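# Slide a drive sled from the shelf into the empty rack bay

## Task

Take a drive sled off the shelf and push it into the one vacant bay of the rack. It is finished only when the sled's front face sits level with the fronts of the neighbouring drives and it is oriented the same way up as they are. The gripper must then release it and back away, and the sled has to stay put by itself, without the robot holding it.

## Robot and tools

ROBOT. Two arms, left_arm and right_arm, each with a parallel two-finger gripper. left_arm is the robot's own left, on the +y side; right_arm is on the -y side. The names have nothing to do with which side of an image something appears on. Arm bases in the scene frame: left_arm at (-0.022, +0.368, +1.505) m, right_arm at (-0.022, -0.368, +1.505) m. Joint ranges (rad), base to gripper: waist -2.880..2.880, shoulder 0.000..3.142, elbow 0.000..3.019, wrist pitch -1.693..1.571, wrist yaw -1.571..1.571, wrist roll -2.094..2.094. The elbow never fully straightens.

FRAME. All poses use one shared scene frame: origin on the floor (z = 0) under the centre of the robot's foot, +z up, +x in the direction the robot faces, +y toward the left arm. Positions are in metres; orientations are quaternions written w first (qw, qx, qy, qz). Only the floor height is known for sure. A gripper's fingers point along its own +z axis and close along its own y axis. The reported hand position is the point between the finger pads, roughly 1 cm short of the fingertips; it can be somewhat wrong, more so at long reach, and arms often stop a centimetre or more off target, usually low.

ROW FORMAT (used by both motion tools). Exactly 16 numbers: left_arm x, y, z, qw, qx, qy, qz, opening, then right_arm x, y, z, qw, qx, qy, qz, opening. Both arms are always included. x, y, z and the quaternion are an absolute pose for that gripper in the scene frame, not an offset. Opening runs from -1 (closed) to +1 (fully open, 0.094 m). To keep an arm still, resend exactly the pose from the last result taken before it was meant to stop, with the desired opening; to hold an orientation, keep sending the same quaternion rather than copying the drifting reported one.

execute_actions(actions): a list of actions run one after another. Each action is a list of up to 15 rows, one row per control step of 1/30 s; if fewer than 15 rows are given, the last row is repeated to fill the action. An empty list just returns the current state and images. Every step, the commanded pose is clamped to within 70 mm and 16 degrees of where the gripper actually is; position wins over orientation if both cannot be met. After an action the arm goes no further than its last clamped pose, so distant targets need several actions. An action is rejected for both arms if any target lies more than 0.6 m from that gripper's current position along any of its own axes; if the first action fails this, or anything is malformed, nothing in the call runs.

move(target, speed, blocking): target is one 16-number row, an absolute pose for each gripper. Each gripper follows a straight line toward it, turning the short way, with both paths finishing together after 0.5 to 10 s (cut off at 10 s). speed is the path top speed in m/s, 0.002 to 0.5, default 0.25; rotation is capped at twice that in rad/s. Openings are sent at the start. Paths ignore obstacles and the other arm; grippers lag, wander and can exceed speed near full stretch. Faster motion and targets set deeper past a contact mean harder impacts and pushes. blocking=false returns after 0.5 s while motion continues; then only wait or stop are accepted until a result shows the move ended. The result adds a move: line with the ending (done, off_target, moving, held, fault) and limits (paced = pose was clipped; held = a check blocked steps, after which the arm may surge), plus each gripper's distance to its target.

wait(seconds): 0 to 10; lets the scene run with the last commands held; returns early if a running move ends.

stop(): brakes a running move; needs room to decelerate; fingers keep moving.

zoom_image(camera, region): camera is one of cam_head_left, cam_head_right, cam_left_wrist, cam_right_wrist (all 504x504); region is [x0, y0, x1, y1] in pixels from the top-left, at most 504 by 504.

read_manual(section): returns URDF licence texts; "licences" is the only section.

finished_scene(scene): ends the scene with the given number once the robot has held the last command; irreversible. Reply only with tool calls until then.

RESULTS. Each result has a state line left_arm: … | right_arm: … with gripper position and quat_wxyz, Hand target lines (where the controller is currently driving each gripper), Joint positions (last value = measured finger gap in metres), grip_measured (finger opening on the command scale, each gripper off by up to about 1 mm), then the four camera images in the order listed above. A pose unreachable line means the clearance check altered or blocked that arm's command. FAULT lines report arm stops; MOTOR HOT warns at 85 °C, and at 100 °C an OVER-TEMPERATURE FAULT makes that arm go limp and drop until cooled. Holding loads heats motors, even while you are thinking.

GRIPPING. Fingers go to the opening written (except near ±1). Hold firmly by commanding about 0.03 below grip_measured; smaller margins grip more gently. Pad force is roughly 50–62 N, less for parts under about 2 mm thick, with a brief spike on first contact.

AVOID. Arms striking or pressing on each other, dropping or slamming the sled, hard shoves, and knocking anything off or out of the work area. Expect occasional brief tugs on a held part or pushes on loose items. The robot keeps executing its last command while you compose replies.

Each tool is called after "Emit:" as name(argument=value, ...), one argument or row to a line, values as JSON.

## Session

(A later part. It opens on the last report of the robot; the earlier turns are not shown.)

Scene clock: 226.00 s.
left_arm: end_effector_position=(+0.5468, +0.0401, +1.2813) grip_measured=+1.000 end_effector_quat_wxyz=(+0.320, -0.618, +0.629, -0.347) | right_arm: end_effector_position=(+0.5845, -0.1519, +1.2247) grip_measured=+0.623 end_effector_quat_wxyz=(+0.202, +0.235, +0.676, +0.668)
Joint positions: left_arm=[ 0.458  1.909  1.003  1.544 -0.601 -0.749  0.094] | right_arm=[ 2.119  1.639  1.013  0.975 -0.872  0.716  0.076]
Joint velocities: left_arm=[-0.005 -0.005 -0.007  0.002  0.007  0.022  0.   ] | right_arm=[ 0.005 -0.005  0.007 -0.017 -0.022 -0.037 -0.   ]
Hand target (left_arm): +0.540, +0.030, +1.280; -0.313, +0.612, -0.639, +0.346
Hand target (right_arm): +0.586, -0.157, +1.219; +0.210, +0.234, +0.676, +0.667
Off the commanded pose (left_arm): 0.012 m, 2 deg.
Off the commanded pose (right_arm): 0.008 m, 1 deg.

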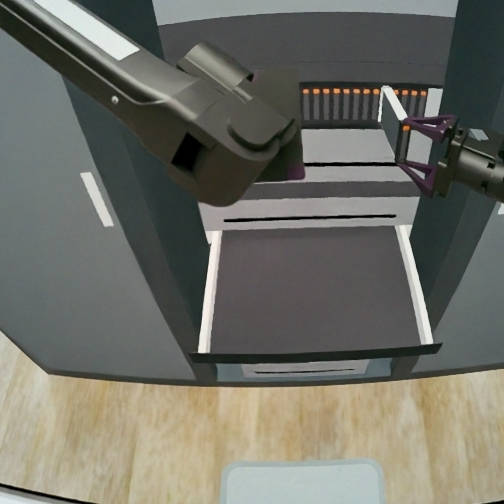

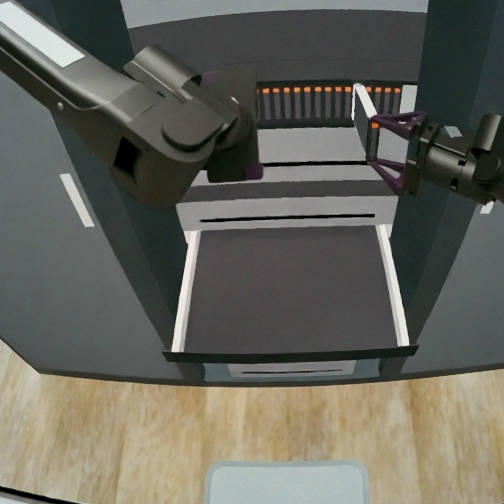

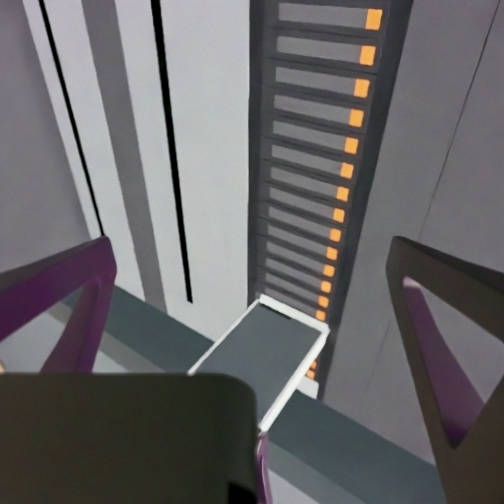

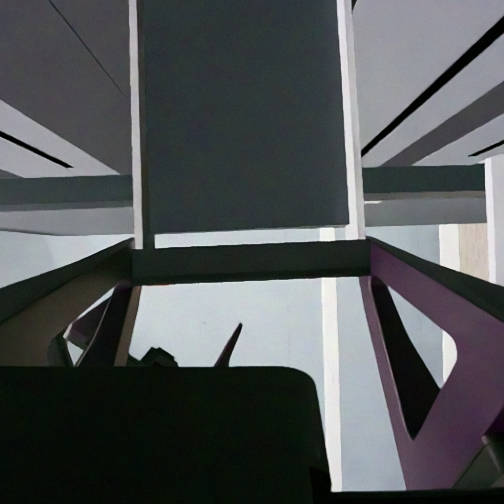

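Looks aligned. Advance.

Emit:
execute_actions(
  actions=[
    [[0.54,0.03,1.28,0.313,-0.612,0.639,-0.346,1, 0.592,-0.156,1.220,0.210,0.234,0.676,0.667,0.595]],
    [[0.54,0.03,1.28,0.313,-0.612,0.639,-0.346,1, 0.598,-0.156,1.220,0.210,0.234,0.676,0.667,0.595]],
    [[0.54,0.03,1.28,0.313,-0.612,0.639,-0.346,1, 0.604,-0.156,1.220,0.210,0.234,0.676,0.667,0.595]],
  ],
)

Emit:
zoom_image(
  camera="cam_left_wrist",
  region=[200, 260, 360, 420],
)

Emit:
zoom_image(
  camera="cam_head_left",
  region=[340, 60, 460, 180],
)

Scene clock: 235.93 s.
left_arm: end_effector_position=(+0.5468, +0.0401, +1.2813) grip_measured=+1.000 end_effector_quat_wxyz=(+0.320, -0.618, +0.629, -0.347) | right_arm: end_effector_position=(+0.6004, -0.1535, +1.2227) grip_measured=+0.623 end_effector_quat_wxyz=(+0.207, +0.235, +0.675, +0.668)
Joint positions: left_arm=[ 0.458  1.909  1.003  1.544 -0.601 -0.749  0.094] | right_arm=[ 2.119  1.643  1.053  0.952 -0.869  0.72   0.076]
Joint velocities: left_arm=[ 0.005 -0.005 -0.022 -0.002 -0.066  0.037  0.   ] | right_arm=[-0.005 -0.015 -0.002  0.012  0.022 -0.022  0.   ]
Hand target (left_arm): +0.540, +0.030, +1.280; -0.313, +0.612, -0.639, +0.346
Hand target (right_arm): +0.604, -0.156, +1.220; +0.210, +0.234, +0.676, +0.667
Off the commanded pose (left_arm): 0.012 m, 2 deg.
Off the commanded pose (right_arm): 0.005 m, 0 deg.

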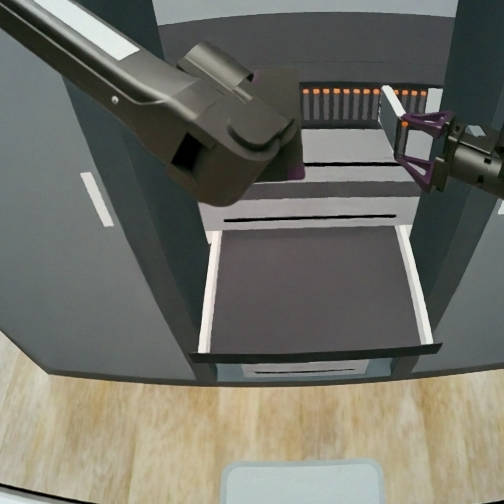

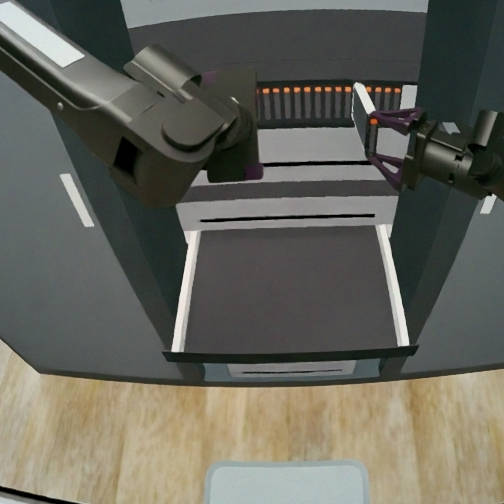

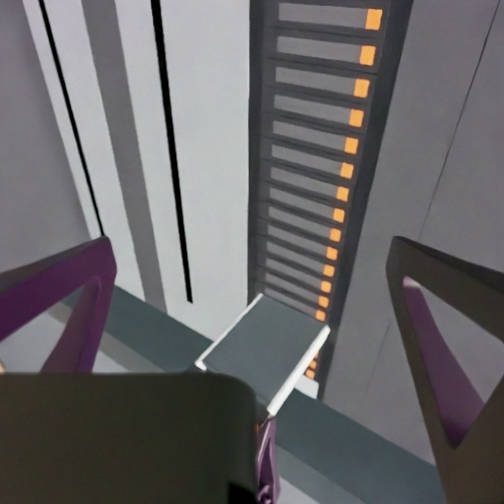

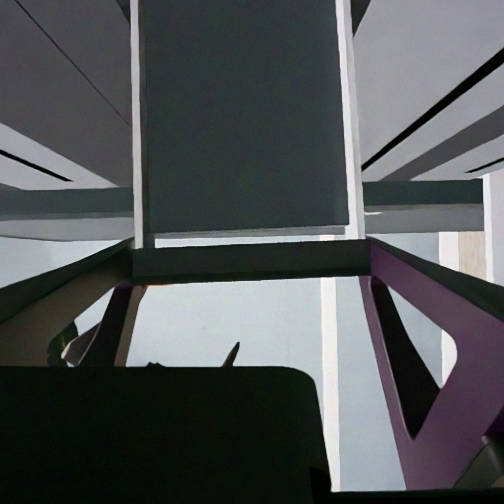

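Region (200, 260, 360, 420) of cam_left_wrist's 504x504 image, scaled by 3.150, with more detail than that image has.

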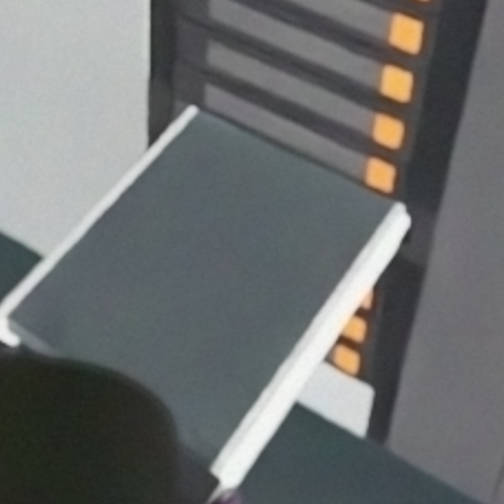

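Region (340, 60, 460, 180) of cam_head_left's 504x504 image, scaled by 4.200, with more detail than that image has.

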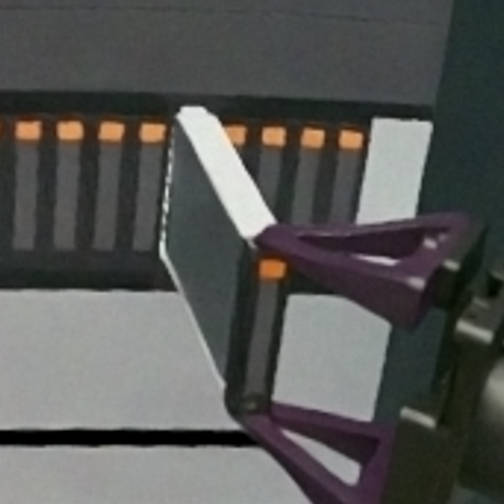

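Emit:
execute_actions(
  actions=[
    [[0.54,0.03,1.28,0.313,-0.612,0.639,-0.346,1, 0.614,-0.155,1.221,0.210,0.234,0.676,0.667,0.595]],
    [[0.54,0.03,1.28,0.313,-0.612,0.639,-0.346,1, 0.624,-0.154,1.222,0.210,0.234,0.676,0.667,0.595]],
    [[0.54,0.03,1.28,0.313,-0.612,0.639,-0.346,1, 0.634,-0.154,1.223,0.210,0.234,0.676,0.667,0.595]],
    [[0.54,0.03,1.28,0.313,-0.612,0.639,-0.346,1, 0.644,-0.154,1.223,0.210,0.234,0.676,0.667,0.595]],
  ],
)

Scene clock: 246.50 s.
left_arm: end_effector_position=(+0.5468, +0.0401, +1.2813) grip_measured=+1.000 end_effector_quat_wxyz=(+0.320, -0.618, +0.629, -0.347) | right_arm: end_effector_position=(+0.6334, -0.1533, +1.2203) grip_measured=+0.623 end_effector_quat_wxyz=(+0.202, +0.234, +0.676, +0.669)
Joint positions: left_arm=[ 0.458  1.909  1.003  1.544 -0.601 -0.749  0.094] | right_arm=[ 2.124  1.643  1.144  0.847 -0.869  0.714  0.076]
Joint velocities: left_arm=[-0.005 -0.015 -0.012 -0.007 -0.037  0.007  0.   ] | right_arm=[-0.005  0.005 -0.017 -0.007 -0.037  0.095  0.001]
Hand target (left_arm): +0.540, +0.030, +1.280; -0.313, +0.612, -0.639, +0.346
Hand target (right_arm): +0.644, -0.154, +1.223; +0.210, +0.234, +0.676, +0.667
Off the commanded pose (left_arm): 0.012 m, 2 deg.
Off the commanded pose (right_arm): 0.011 m, 1 deg.

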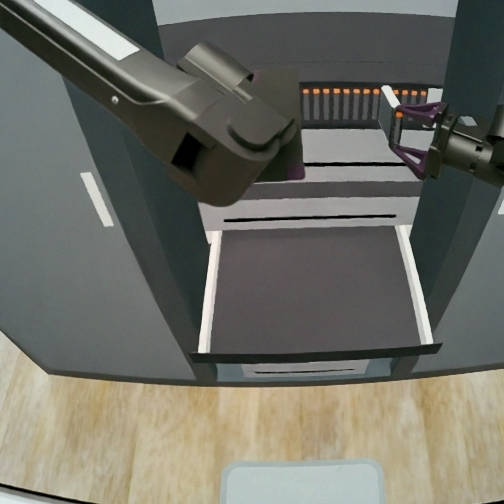

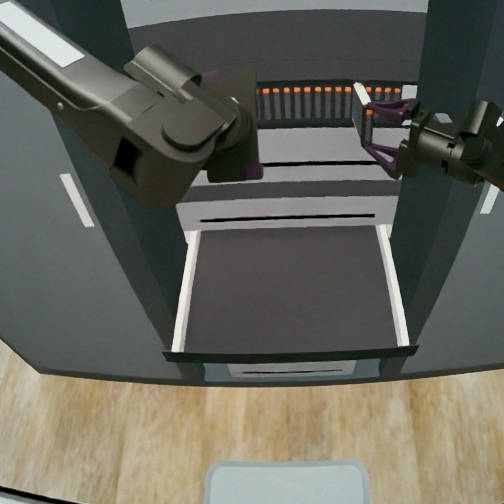

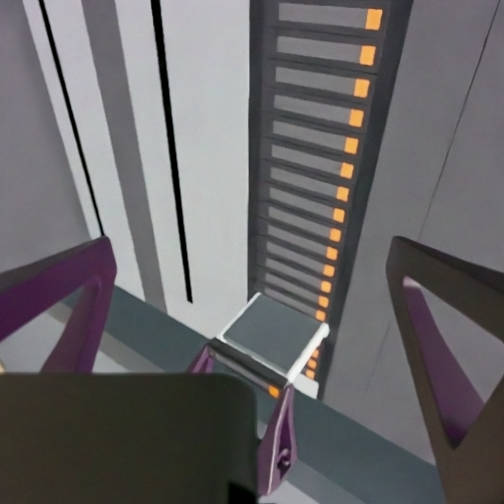

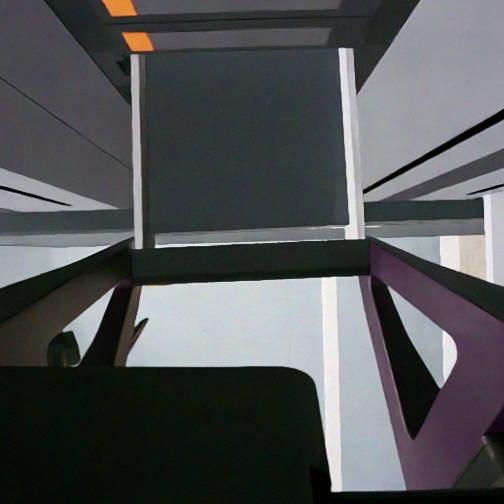

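Emit:
execute_actions(
  actions=[
    [[0.54,0.03,1.28,0.313,-0.612,0.639,-0.346,1, 0.654,-0.154,1.224,0.210,0.234,0.676,0.667,0.595]],
    [[0.54,0.03,1.28,0.313,-0.612,0.639,-0.346,1, 0.648,-0.154,1.224,0.210,0.234,0.676,0.667,1]],
    [[0.54,0.03,1.28,0.313,-0.612,0.639,-0.346,1, 0.62,-0.17,1.224,0.210,0.234,0.676,0.667,1]],
    [[0.54,0.03,1.28,0.313,-0.612,0.639,-0.346,1, 0.59,-0.17,1.224,0.210,0.234,0.676,0.667,1]],
  ],
)

Emit:
move(
  target=[0.54,0.03,1.28,0.313,-0.612,0.639,-0.346,1, 0.60,-0.153,1.225,0.5,0,0.866,0,-1],
  speed=0.3,
)

Scene clock: 256.47 s.
left_arm: end_effector_position=(+0.5468, +0.0401, +1.2813) grip_measured=+1.000 end_effector_quat_wxyz=(+0.320, -0.618, +0.629, -0.347) | right_arm: end_effector_position=(+0.5862, -0.1594, +1.2270) grip_measured=+1.000 end_effector_quat_wxyz=(+0.201, +0.232, +0.675, +0.671)
Joint positions: left_arm=[ 0.458  1.909  1.003  1.544 -0.601 -0.749  0.094] | right_arm=[ 2.106  1.626  1.011  0.968 -0.893  0.722  0.094]
Joint velocities: left_arm=[-0.005 -0.005 -0.002 -0.017 -0.007  0.066  0.   ] | right_arm=[ 0.005  0.005 -0.002 -0.017  0.007 -0.037  0.   ]
Hand target (left_arm): +0.540, +0.030, +1.280; -0.313, +0.612, -0.639, +0.346
Hand target (right_arm): +0.590, -0.170, +1.224; +0.210, +0.234, +0.676, +0.667
Off the commanded pose (left_arm): 0.012 m, 2 deg.
Off the commanded pose (right_arm): 0.012 m, 1 deg.

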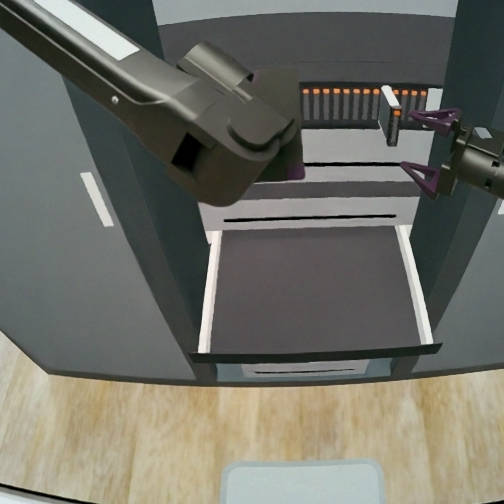

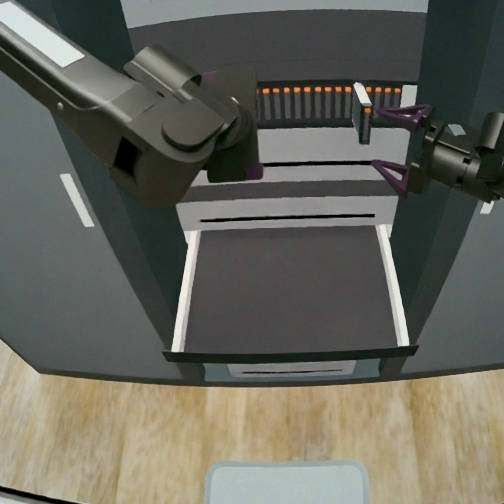

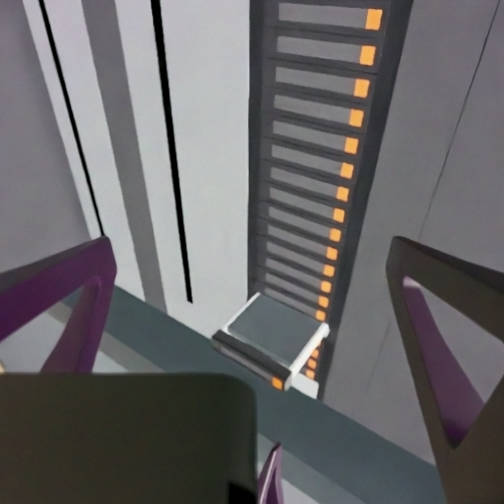

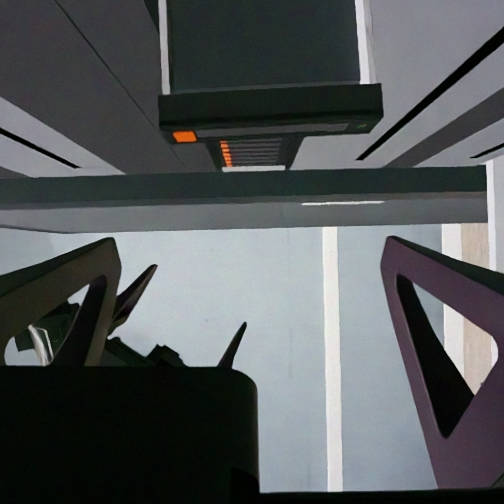

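Scene clock: 259.80 s.
left_arm: end_effector_position=(+0.5468, +0.0401, +1.2813) grip_measured=+1.000 end_effector_quat_wxyz=(+0.320, -0.618, +0.629, -0.347) | right_arm: end_effector_position=(+0.5981, -0.1617, +1.2179) grip_measured=-0.994 end_effector_quat_wxyz=(+0.496, -0.000, +0.868, -0.001)
Joint positions: left_arm=[ 0.458  1.909  1.003  1.544 -0.601 -0.749  0.094] | right_arm=[ 2.42   1.76   0.965  1.429  0.382 -0.688  0.   ]
Joint velocities: left_arm=[-0.015 -0.005 -0.012  0.012 -0.051 -0.066  0.   ] | right_arm=[-0.024 -0.005 -0.002 -0.002  0.066 -0.022 -0.001]
Hand target (left_arm): +0.540, +0.030, +1.280; -0.313, +0.612, -0.639, +0.346
Hand target (right_arm): +0.599, -0.152, +1.225; +0.503, -0.000, +0.865, +0.001
Off the commanded pose (left_arm): 0.012 m, 2 deg.
Off the commanded pose (right_arm): 0.011 m, 1 deg.
move: off_target (left_arm, right_arm)

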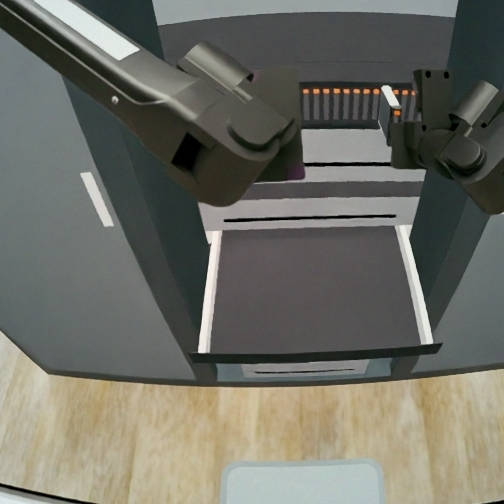

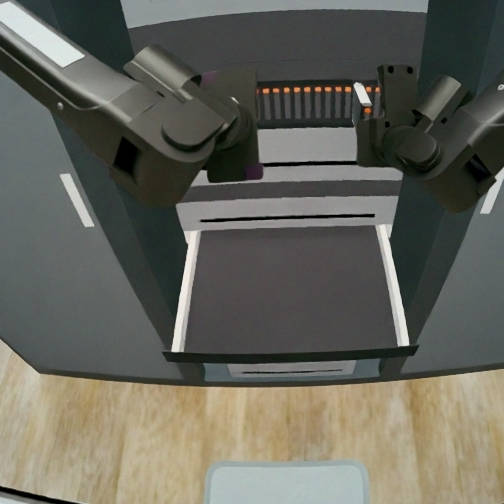

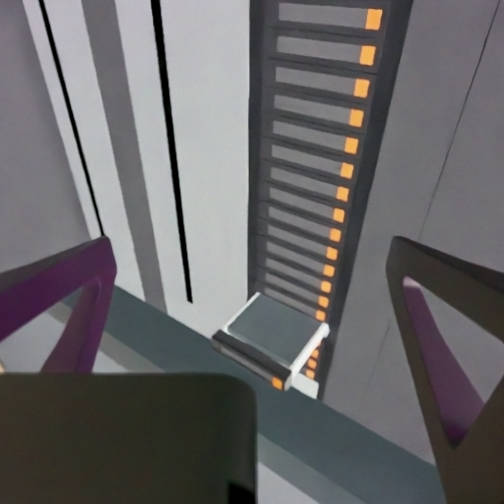

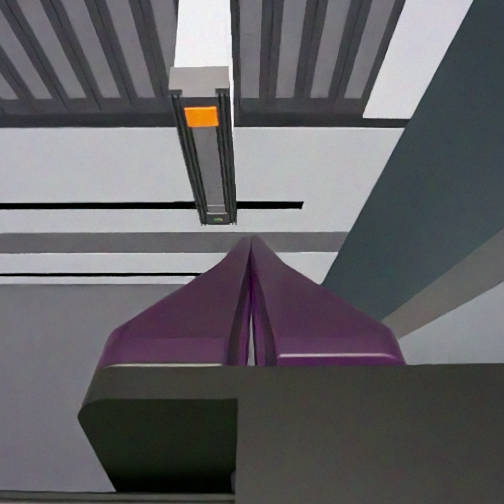

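Emit:
execute_actions(
  actions=[
    [[0.54,0.03,1.28,0.313,-0.612,0.639,-0.346,1, 0.605,-0.143,1.23,0.5,0,0.866,0,-1]],
    [[0.54,0.03,1.28,0.313,-0.612,0.639,-0.346,1, 0.62,-0.140,1.23,0.5,0,0.866,0,-1]],
  ],
)

Scene clock: 269.10 s.
left_arm: end_effector_position=(+0.5468, +0.0401, +1.2813) grip_measured=+1.000 end_effector_quat_wxyz=(+0.320, -0.618, +0.629, -0.347) | right_arm: end_effector_position=(+0.6230, -0.1538, +1.2270) grip_measured=-0.994 end_effector_quat_wxyz=(+0.504, +0.009, +0.864, -0.009)
Joint positions: left_arm=[ 0.458  1.909  1.003  1.544 -0.601 -0.749  0.094] | right_arm=[ 2.445  1.763  1.028  1.405  0.407 -0.707  0.   ]
Joint velocities: left_arm=[ 0.005 -0.015 -0.007 -0.007  0.051 -0.051  0.   ] | right_arm=[ 0.005 -0.005 -0.002  0.002  0.007  0.022  0.   ]
Hand target (left_arm): +0.540, +0.030, +1.280; -0.313, +0.612, -0.639, +0.346
Hand target (right_arm): +0.620, -0.140, +1.230; +0.500, -0.000, +0.866, +0.000
Off the commanded pose (left_arm): 0.012 m, 2 deg.
Off the commanded pose (right_arm): 0.014 m, 1 deg.

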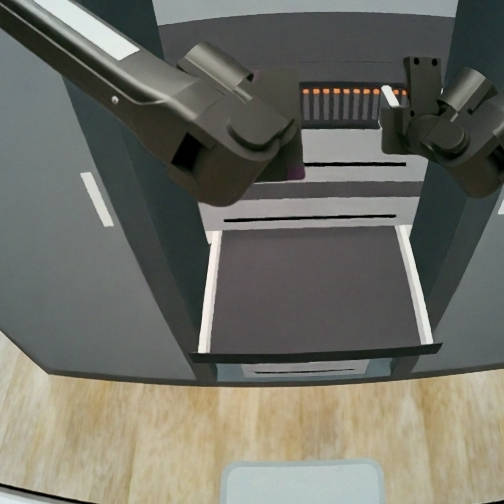

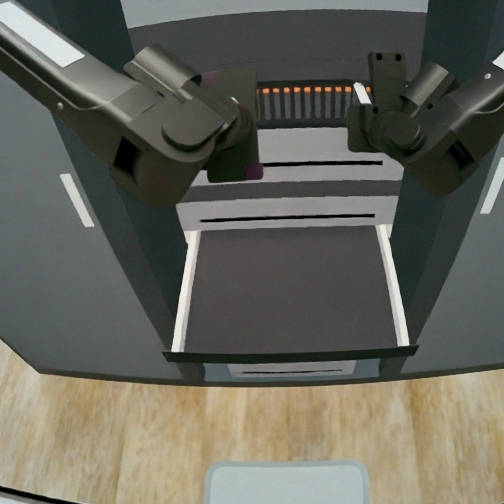

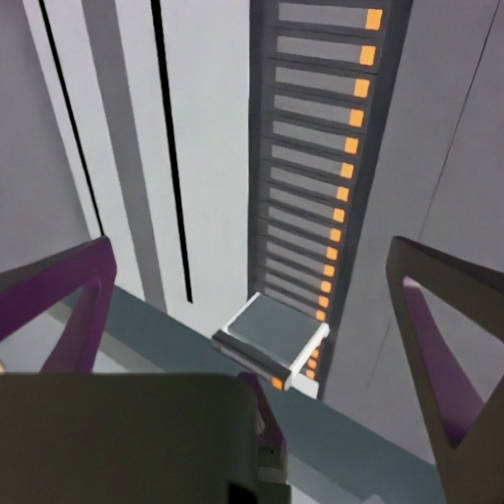

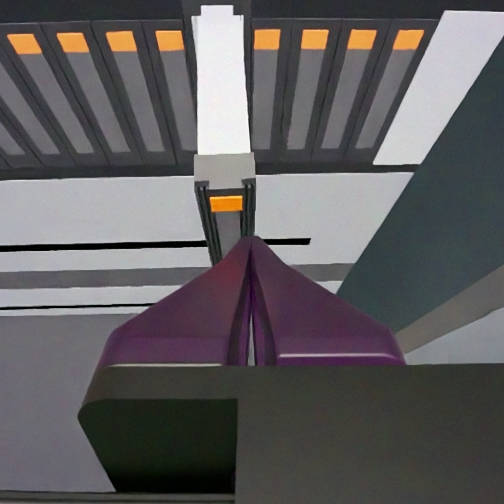

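Need ~7 mm more +y.

Emit:
execute_actions(
  actions=[
    [[0.54,0.03,1.28,0.313,-0.612,0.639,-0.346,1, 0.616,-0.134,1.226,0.5,0,0.866,0,-1]],
    [[0.54,0.03,1.28,0.313,-0.612,0.639,-0.346,1, 0.616,-0.131,1.226,0.5,0,0.866,0,-1]],
  ],
)

Scene clock: 274.87 s.
left_arm: end_effector_position=(+0.5468, +0.0401, +1.2813) grip_measured=+1.000 end_effector_quat_wxyz=(+0.320, -0.618, +0.629, -0.347) | right_arm: end_effector_position=(+0.6195, -0.1467, +1.2222) grip_measured=-0.994 end_effector_quat_wxyz=(+0.500, +0.005, +0.866, -0.008)
Joint positions: left_arm=[ 0.458  1.909  1.003  1.544 -0.601 -0.749  0.094] | right_arm=[ 2.449  1.781  1.037  1.405  0.412 -0.712  0.   ]
Joint velocities: left_arm=[-0.005 -0.015 -0.027  0.022  0.007 -0.081  0.   ] | right_arm=[ 0.015 -0.015 -0.012  0.002  0.007 -0.007  0.   ]
Hand target (left_arm): +0.540, +0.030, +1.280; -0.313, +0.612, -0.639, +0.346
Hand target (right_arm): +0.616, -0.131, +1.226; +0.500, -0.000, +0.866, +0.000
Off the commanded pose (left_arm): 0.012 m, 2 deg.
Off the commanded pose (right_arm): 0.017 m, 1 deg.

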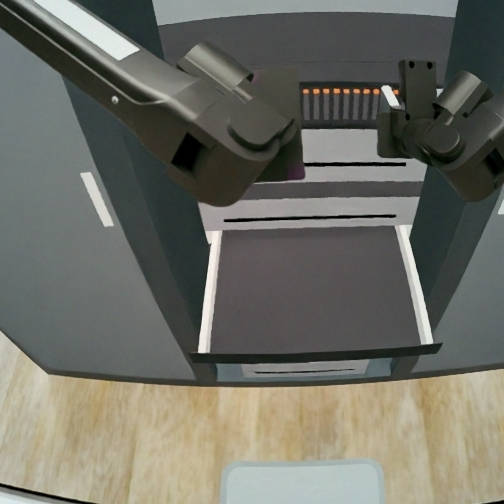

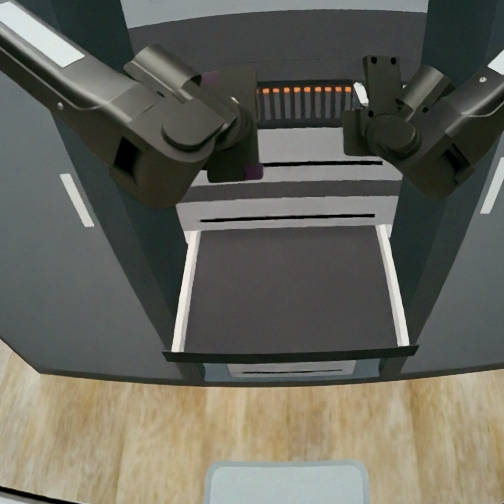

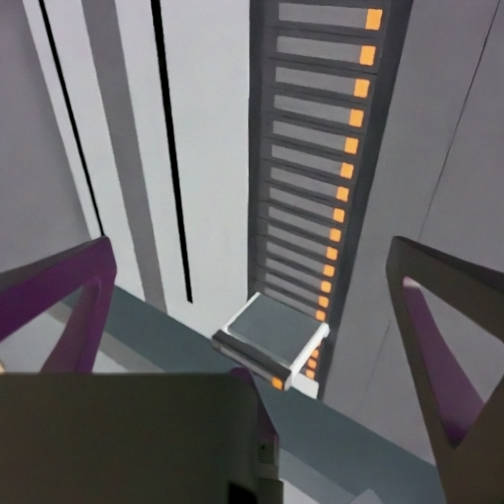

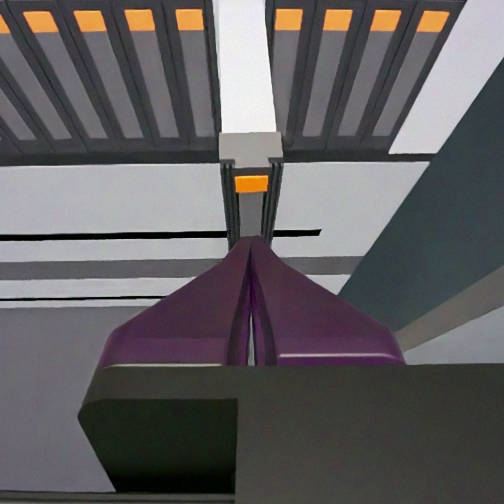

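Emit:
execute_actions(
  actions=[
    [[0.54,0.03,1.28,0.313,-0.612,0.639,-0.346,1, 0.628,-0.133,1.226,0.5,0,0.866,0,-1]],
    [[0.54,0.03,1.28,0.313,-0.612,0.639,-0.346,1, 0.640,-0.133,1.226,0.5,0,0.866,0,-1]],
    [[0.54,0.03,1.28,0.313,-0.612,0.639,-0.346,1, 0.652,-0.133,1.226,0.5,0,0.866,0,-1]],
    [[0.54,0.03,1.28,0.313,-0.612,0.639,-0.346,1, 0.664,-0.133,1.226,0.5,0,0.866,0,-1]],
  ],
)

Scene clock: 288.00 s.
left_arm: end_effector_position=(+0.5468, +0.0401, +1.2813) grip_measured=+1.000 end_effector_quat_wxyz=(+0.320, -0.618, +0.629, -0.347) | right_arm: end_effector_position=(+0.6580, -0.1395, +1.2170) grip_measured=-0.994 end_effector_quat_wxyz=(+0.496, +0.001, +0.868, -0.006)
Joint positions: left_arm=[ 0.458  1.909  1.003  1.544 -0.601 -0.749  0.094] | right_arm=[ 2.449  1.781  1.142  1.288  0.412 -0.712  0.   ]
Joint velocities: left_arm=[-0.005 -0.005 -0.022 -0.012 -0.11  -0.051  0.   ] | right_arm=[-0.005 -0.005 -0.002  0.002  0.007 -0.007  0.   ]
Hand target (left_arm): +0.540, +0.030, +1.280; -0.313, +0.612, -0.639, +0.346
Hand target (right_arm): +0.664, -0.133, +1.226; +0.500, -0.000, +0.866, -0.000
Off the commanded pose (left_arm): 0.012 m, 2 deg.
Off the commanded pose (right_arm): 0.013 m, 1 deg.

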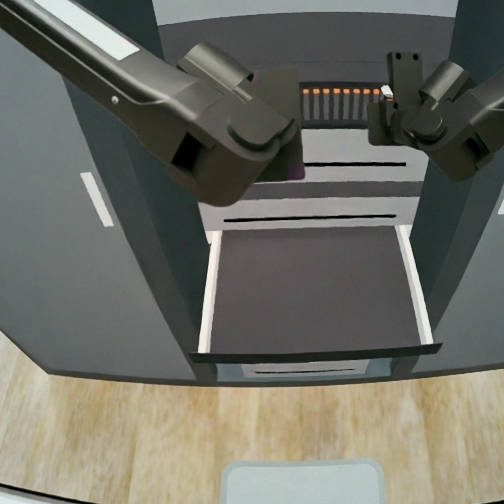

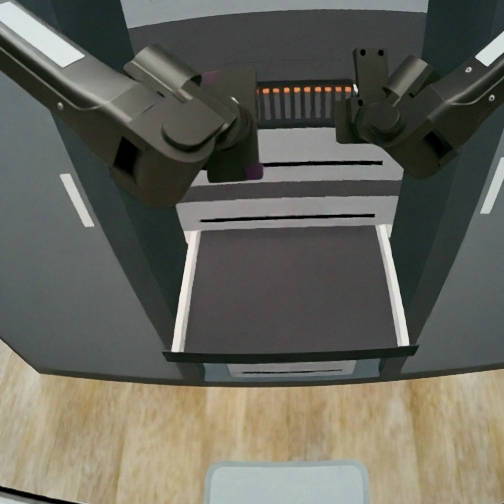

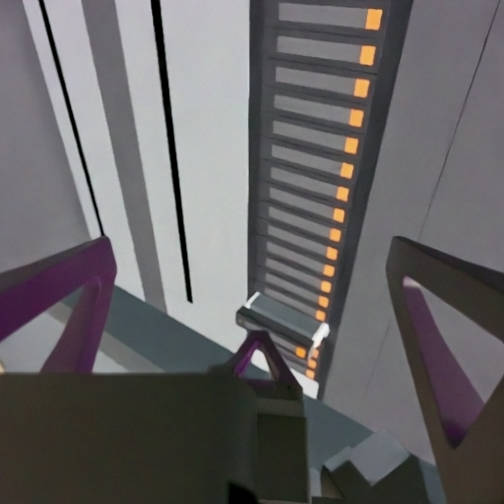

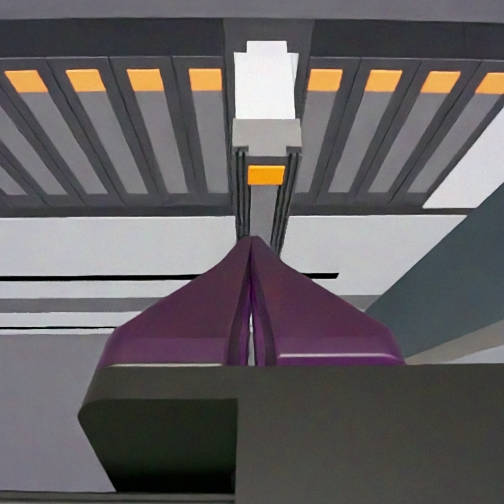

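Emit:
execute_actions(
  actions=[
    [[0.54,0.03,1.28,0.313,-0.612,0.639,-0.346,1, 0.668,-0.144,1.231,0.5,0,0.866,0,-1]],
    [[0.54,0.03,1.28,0.313,-0.612,0.639,-0.346,1, 0.676,-0.147,1.232,0.5,0,0.866,0,-1]],
    [[0.54,0.03,1.28,0.313,-0.612,0.639,-0.346,1, 0.684,-0.148,1.232,0.5,0,0.866,0,-1]],
  ],
)

Scene clock: 294.83 s.
left_arm: end_effector_position=(+0.5468, +0.0401, +1.2813) grip_measured=+1.000 end_effector_quat_wxyz=(+0.320, -0.618, +0.629, -0.347) | right_arm: end_effector_position=(+0.6718, -0.1428, +1.2229) grip_measured=-0.994 end_effector_quat_wxyz=(+0.493, -0.006, +0.870, -0.000)
Joint positions: left_arm=[ 0.458  1.909  1.003  1.544 -0.601 -0.749  0.094] | right_arm=[ 2.449  1.749  1.154  1.225  0.403 -0.712  0.   ]
Joint velocities: left_arm=[ 0.015  0.005  0.002  0.007 -0.066  0.051  0.   ] | right_arm=[-0.005 -0.005  0.022  0.007 -0.007  0.007  0.001]
Hand target (left_arm): +0.540, +0.030, +1.280; -0.313, +0.612, -0.639, +0.346
Hand target (right_arm): +0.684, -0.148, +1.232; +0.500, +0.000, +0.866, -0.000
Off the commanded pose (left_arm): 0.012 m, 2 deg.
Off the commanded pose (right_arm): 0.016 m, 1 deg.

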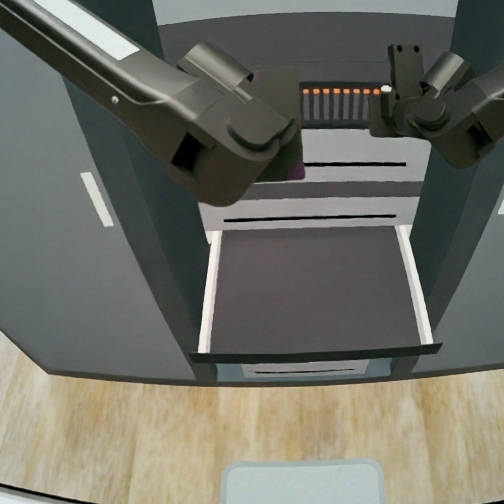

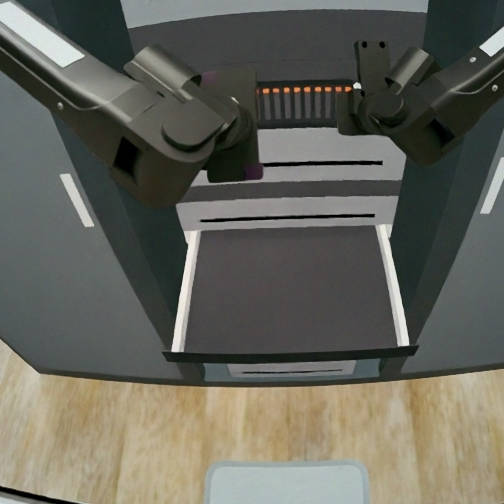

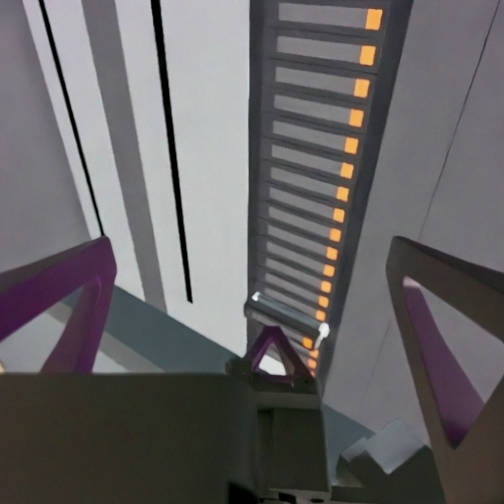

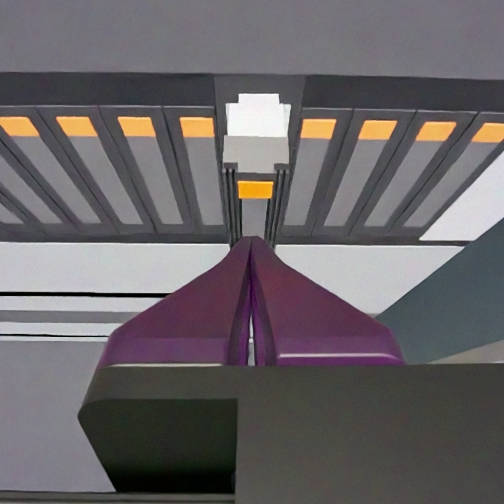

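Emit:
execute_actions(
  actions=[
    [[0.54,0.03,1.28,0.313,-0.612,0.639,-0.346,1, 0.691,-0.150,1.232,0.5,0,0.866,0,-1]],
    [[0.54,0.03,1.28,0.313,-0.612,0.639,-0.346,1, 0.698,-0.151,1.232,0.5,0,0.866,0,-1]],
    [[0.54,0.03,1.28,0.313,-0.612,0.639,-0.346,1, 0.704,-0.152,1.232,0.5,0,0.866,0,-1]],
  ],
)

Scene clock: 301.57 s.
left_arm: end_effector_position=(+0.5468, +0.0401, +1.2813) grip_measured=+1.000 end_effector_quat_wxyz=(+0.320, -0.618, +0.629, -0.347) | right_arm: end_effector_position=(+0.6906, -0.1424, +1.2246) grip_measured=-0.994 end_effector_quat_wxyz=(+0.493, -0.009, +0.870, +0.002)
Joint positions: left_arm=[ 0.458  1.909  1.003  1.544 -0.601 -0.749  0.094] | right_arm=[ 2.449  1.742  1.198  1.169  0.397 -0.712  0.   ]
Joint velocities: left_arm=[-0.005 -0.005  0.002 -0.012  0.051  0.081  0.   ] | right_arm=[-0.015  0.015 -0.002 -0.007 -0.022  0.022 -0.001]
Hand target (left_arm): +0.540, +0.030, +1.280; -0.313, +0.612, -0.639, +0.346
Hand target (right_arm): +0.704, -0.152, +1.232; +0.500, +0.000, +0.866, +0.000
Off the commanded pose (left_arm): 0.012 m, 2 deg.
Off the commanded pose (right_arm): 0.018 m, 1 deg.

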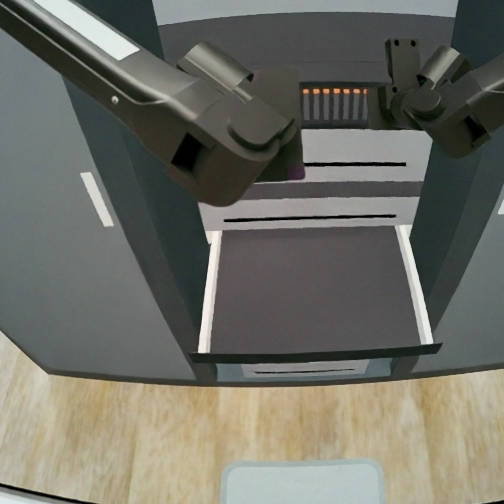

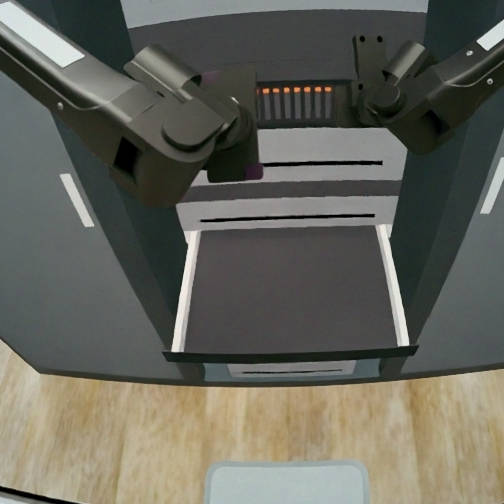

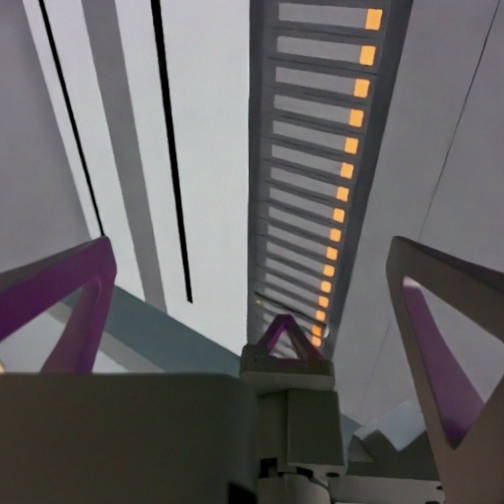

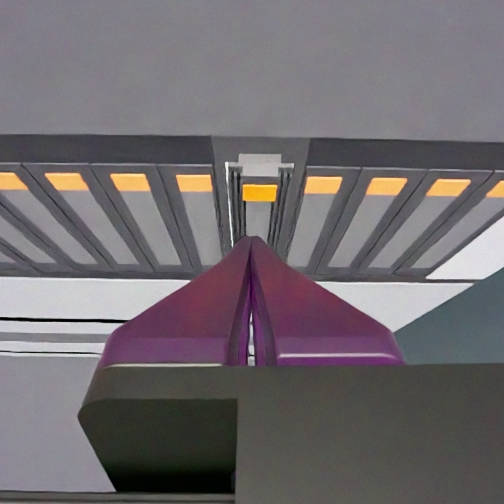

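About 3 mm left.

Emit:
execute_actions(
  actions=[
    [[0.54,0.03,1.28,0.313,-0.612,0.639,-0.346,1, 0.707,-0.153,1.232,0.5,0,0.866,0,-1]],
    [[0.54,0.03,1.28,0.313,-0.612,0.639,-0.346,1, 0.710,-0.153,1.232,0.5,0,0.866,0,-1]],
  ],
)

Emit:
zoom_image(
  camera="cam_right_wrist",
  region=[150, 120, 370, 260],
)

Scene clock: 307.80 s.
left_arm: end_effector_position=(+0.5468, +0.0401, +1.2813) grip_measured=+1.000 end_effector_quat_wxyz=(+0.320, -0.618, +0.629, -0.347) | right_arm: end_effector_position=(+0.6941, -0.1413, +1.2241) grip_measured=-0.994 end_effector_quat_wxyz=(+0.492, -0.011, +0.871, +0.004)
Joint positions: left_arm=[ 0.458  1.909  1.003  1.544 -0.601 -0.749  0.094] | right_arm=[ 2.449  1.741  1.208  1.153  0.396 -0.712  0.   ]
Joint velocities: left_arm=[-0.005 -0.005  0.012 -0.002  0.037 -0.037  0.   ] | right_arm=[-0.015  0.005  0.002  0.002  0.051  0.037 -0.   ]
Hand target (left_arm): +0.540, +0.030, +1.280; -0.313, +0.612, -0.639, +0.346
Hand target (right_arm): +0.710, -0.153, +1.232; +0.500, -0.000, +0.866, +0.000
Off the commanded pose (left_arm): 0.012 m, 2 deg.
Off the commanded pose (right_arm): 0.021 m, 2 deg.

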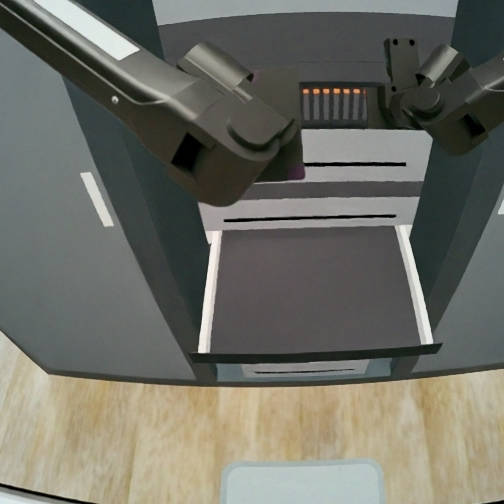

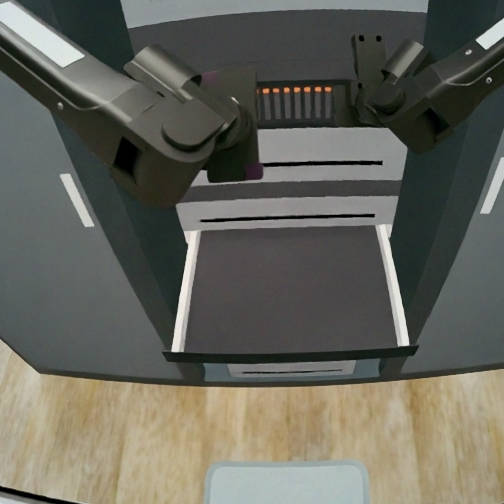

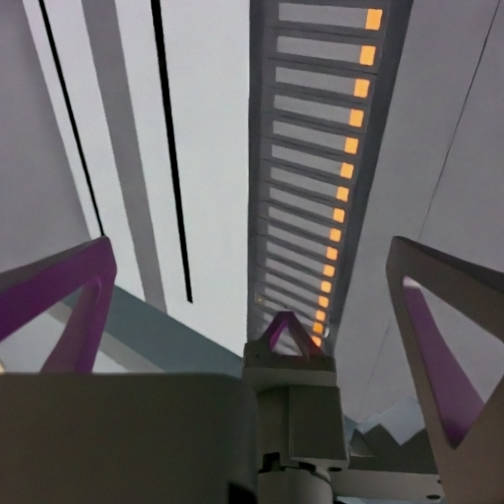

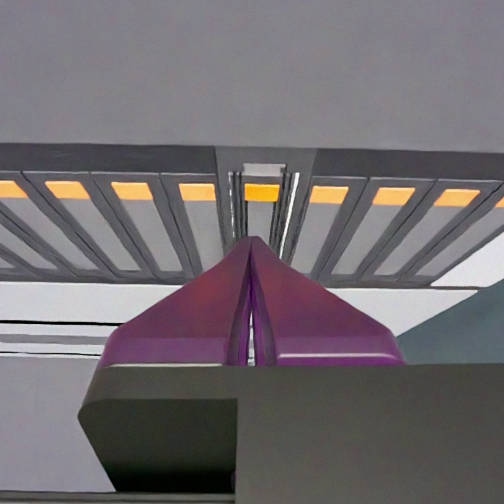

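Region (150, 120, 370, 260) of cam_right_wrist's 504x504 image, scaled by 2.291, with more detail than that image has; it fills the top 321 rows of this view, and the rest is white.

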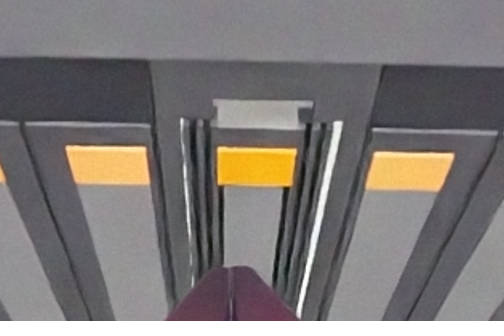

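Flush. Retract.

Emit:
move(
  target=[0.45,0.25,1.25,0.313,-0.612,0.639,-0.346,1, 0.55,-0.17,1.24,0.5,0,0.866,0,-1],
  speed=0.2,
)

Emit:
zoom_image(
  camera="cam_head_left",
  region=[320, 60, 460, 160],
)

Scene clock: 316.03 s.
left_arm: end_effector_position=(+0.4521, +0.2433, +1.2487) grip_measured=+1.000 end_effector_quat_wxyz=(+0.283, -0.612, +0.656, -0.339) | right_arm: end_effector_position=(+0.5500, -0.1644, +1.2402) grip_measured=-0.994 end_effector_quat_wxyz=(+0.492, -0.011, +0.871, +0.006)
Joint positions: left_arm=[ 0.829  1.585  0.475  1.554 -0.281 -0.983  0.094] | right_arm=[ 2.449  1.741  0.821  1.537  0.394 -0.708  0.   ]
Joint velocities: left_arm=[-0.015  0.015 -0.022 -0.002 -0.007 -0.037  0.   ] | right_arm=[-0.005 -0.005 -0.002  0.002 -0.007 -0.007 -0.001]
Hand target (left_arm): +0.451, +0.251, +1.251; -0.287, +0.616, -0.651, +0.339
Hand target (right_arm): +0.551, -0.171, +1.240; +0.496, -0.001, +0.868, +0.003
Off the commanded pose (left_arm): 0.007 m, 4 deg.
Off the commanded pose (right_arm): 0.006 m, 2 deg.
joint sent to its limit (left arm) — the command would take joint 4 (wrist pitch) past its upper limit, so that joint was sent only as far as its limit.
joint sent to its limit (right arm) — the command would take joint 4 (wrist pitch) past its upper limit, so that joint was sent only as far as its limit.
move: off_target (left_arm)

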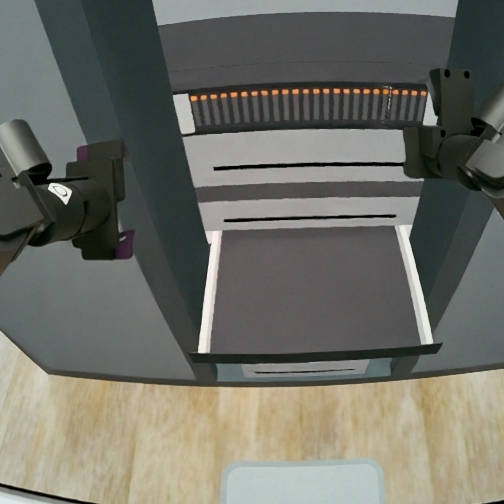

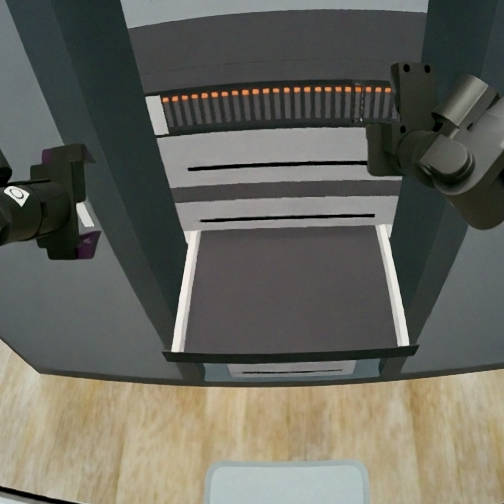

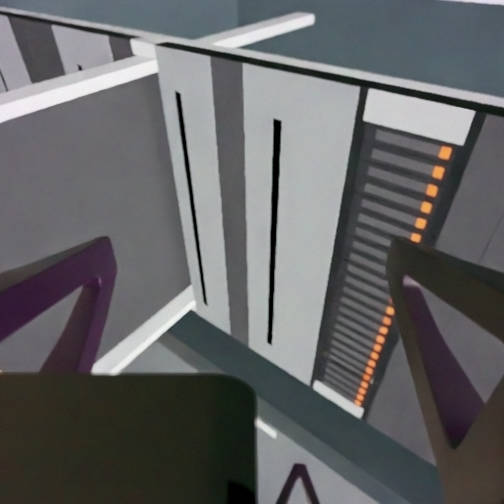

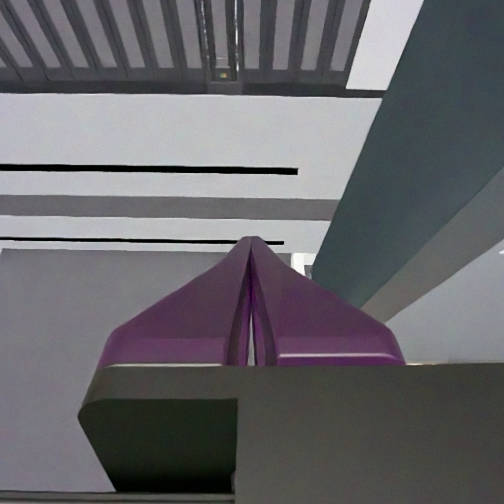

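Region (320, 60, 460, 160) of cam_head_left's 504x504 image, scaled by 3.600, with more detail than that image has; it fills the top 360 rows of this view, and the rest is white.

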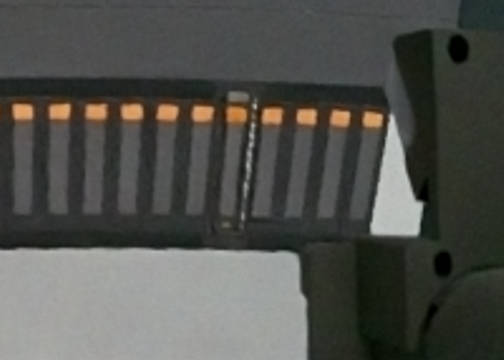

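Emit:
finished_scene(
  scene=2,
)

The scene is finished: the task was done.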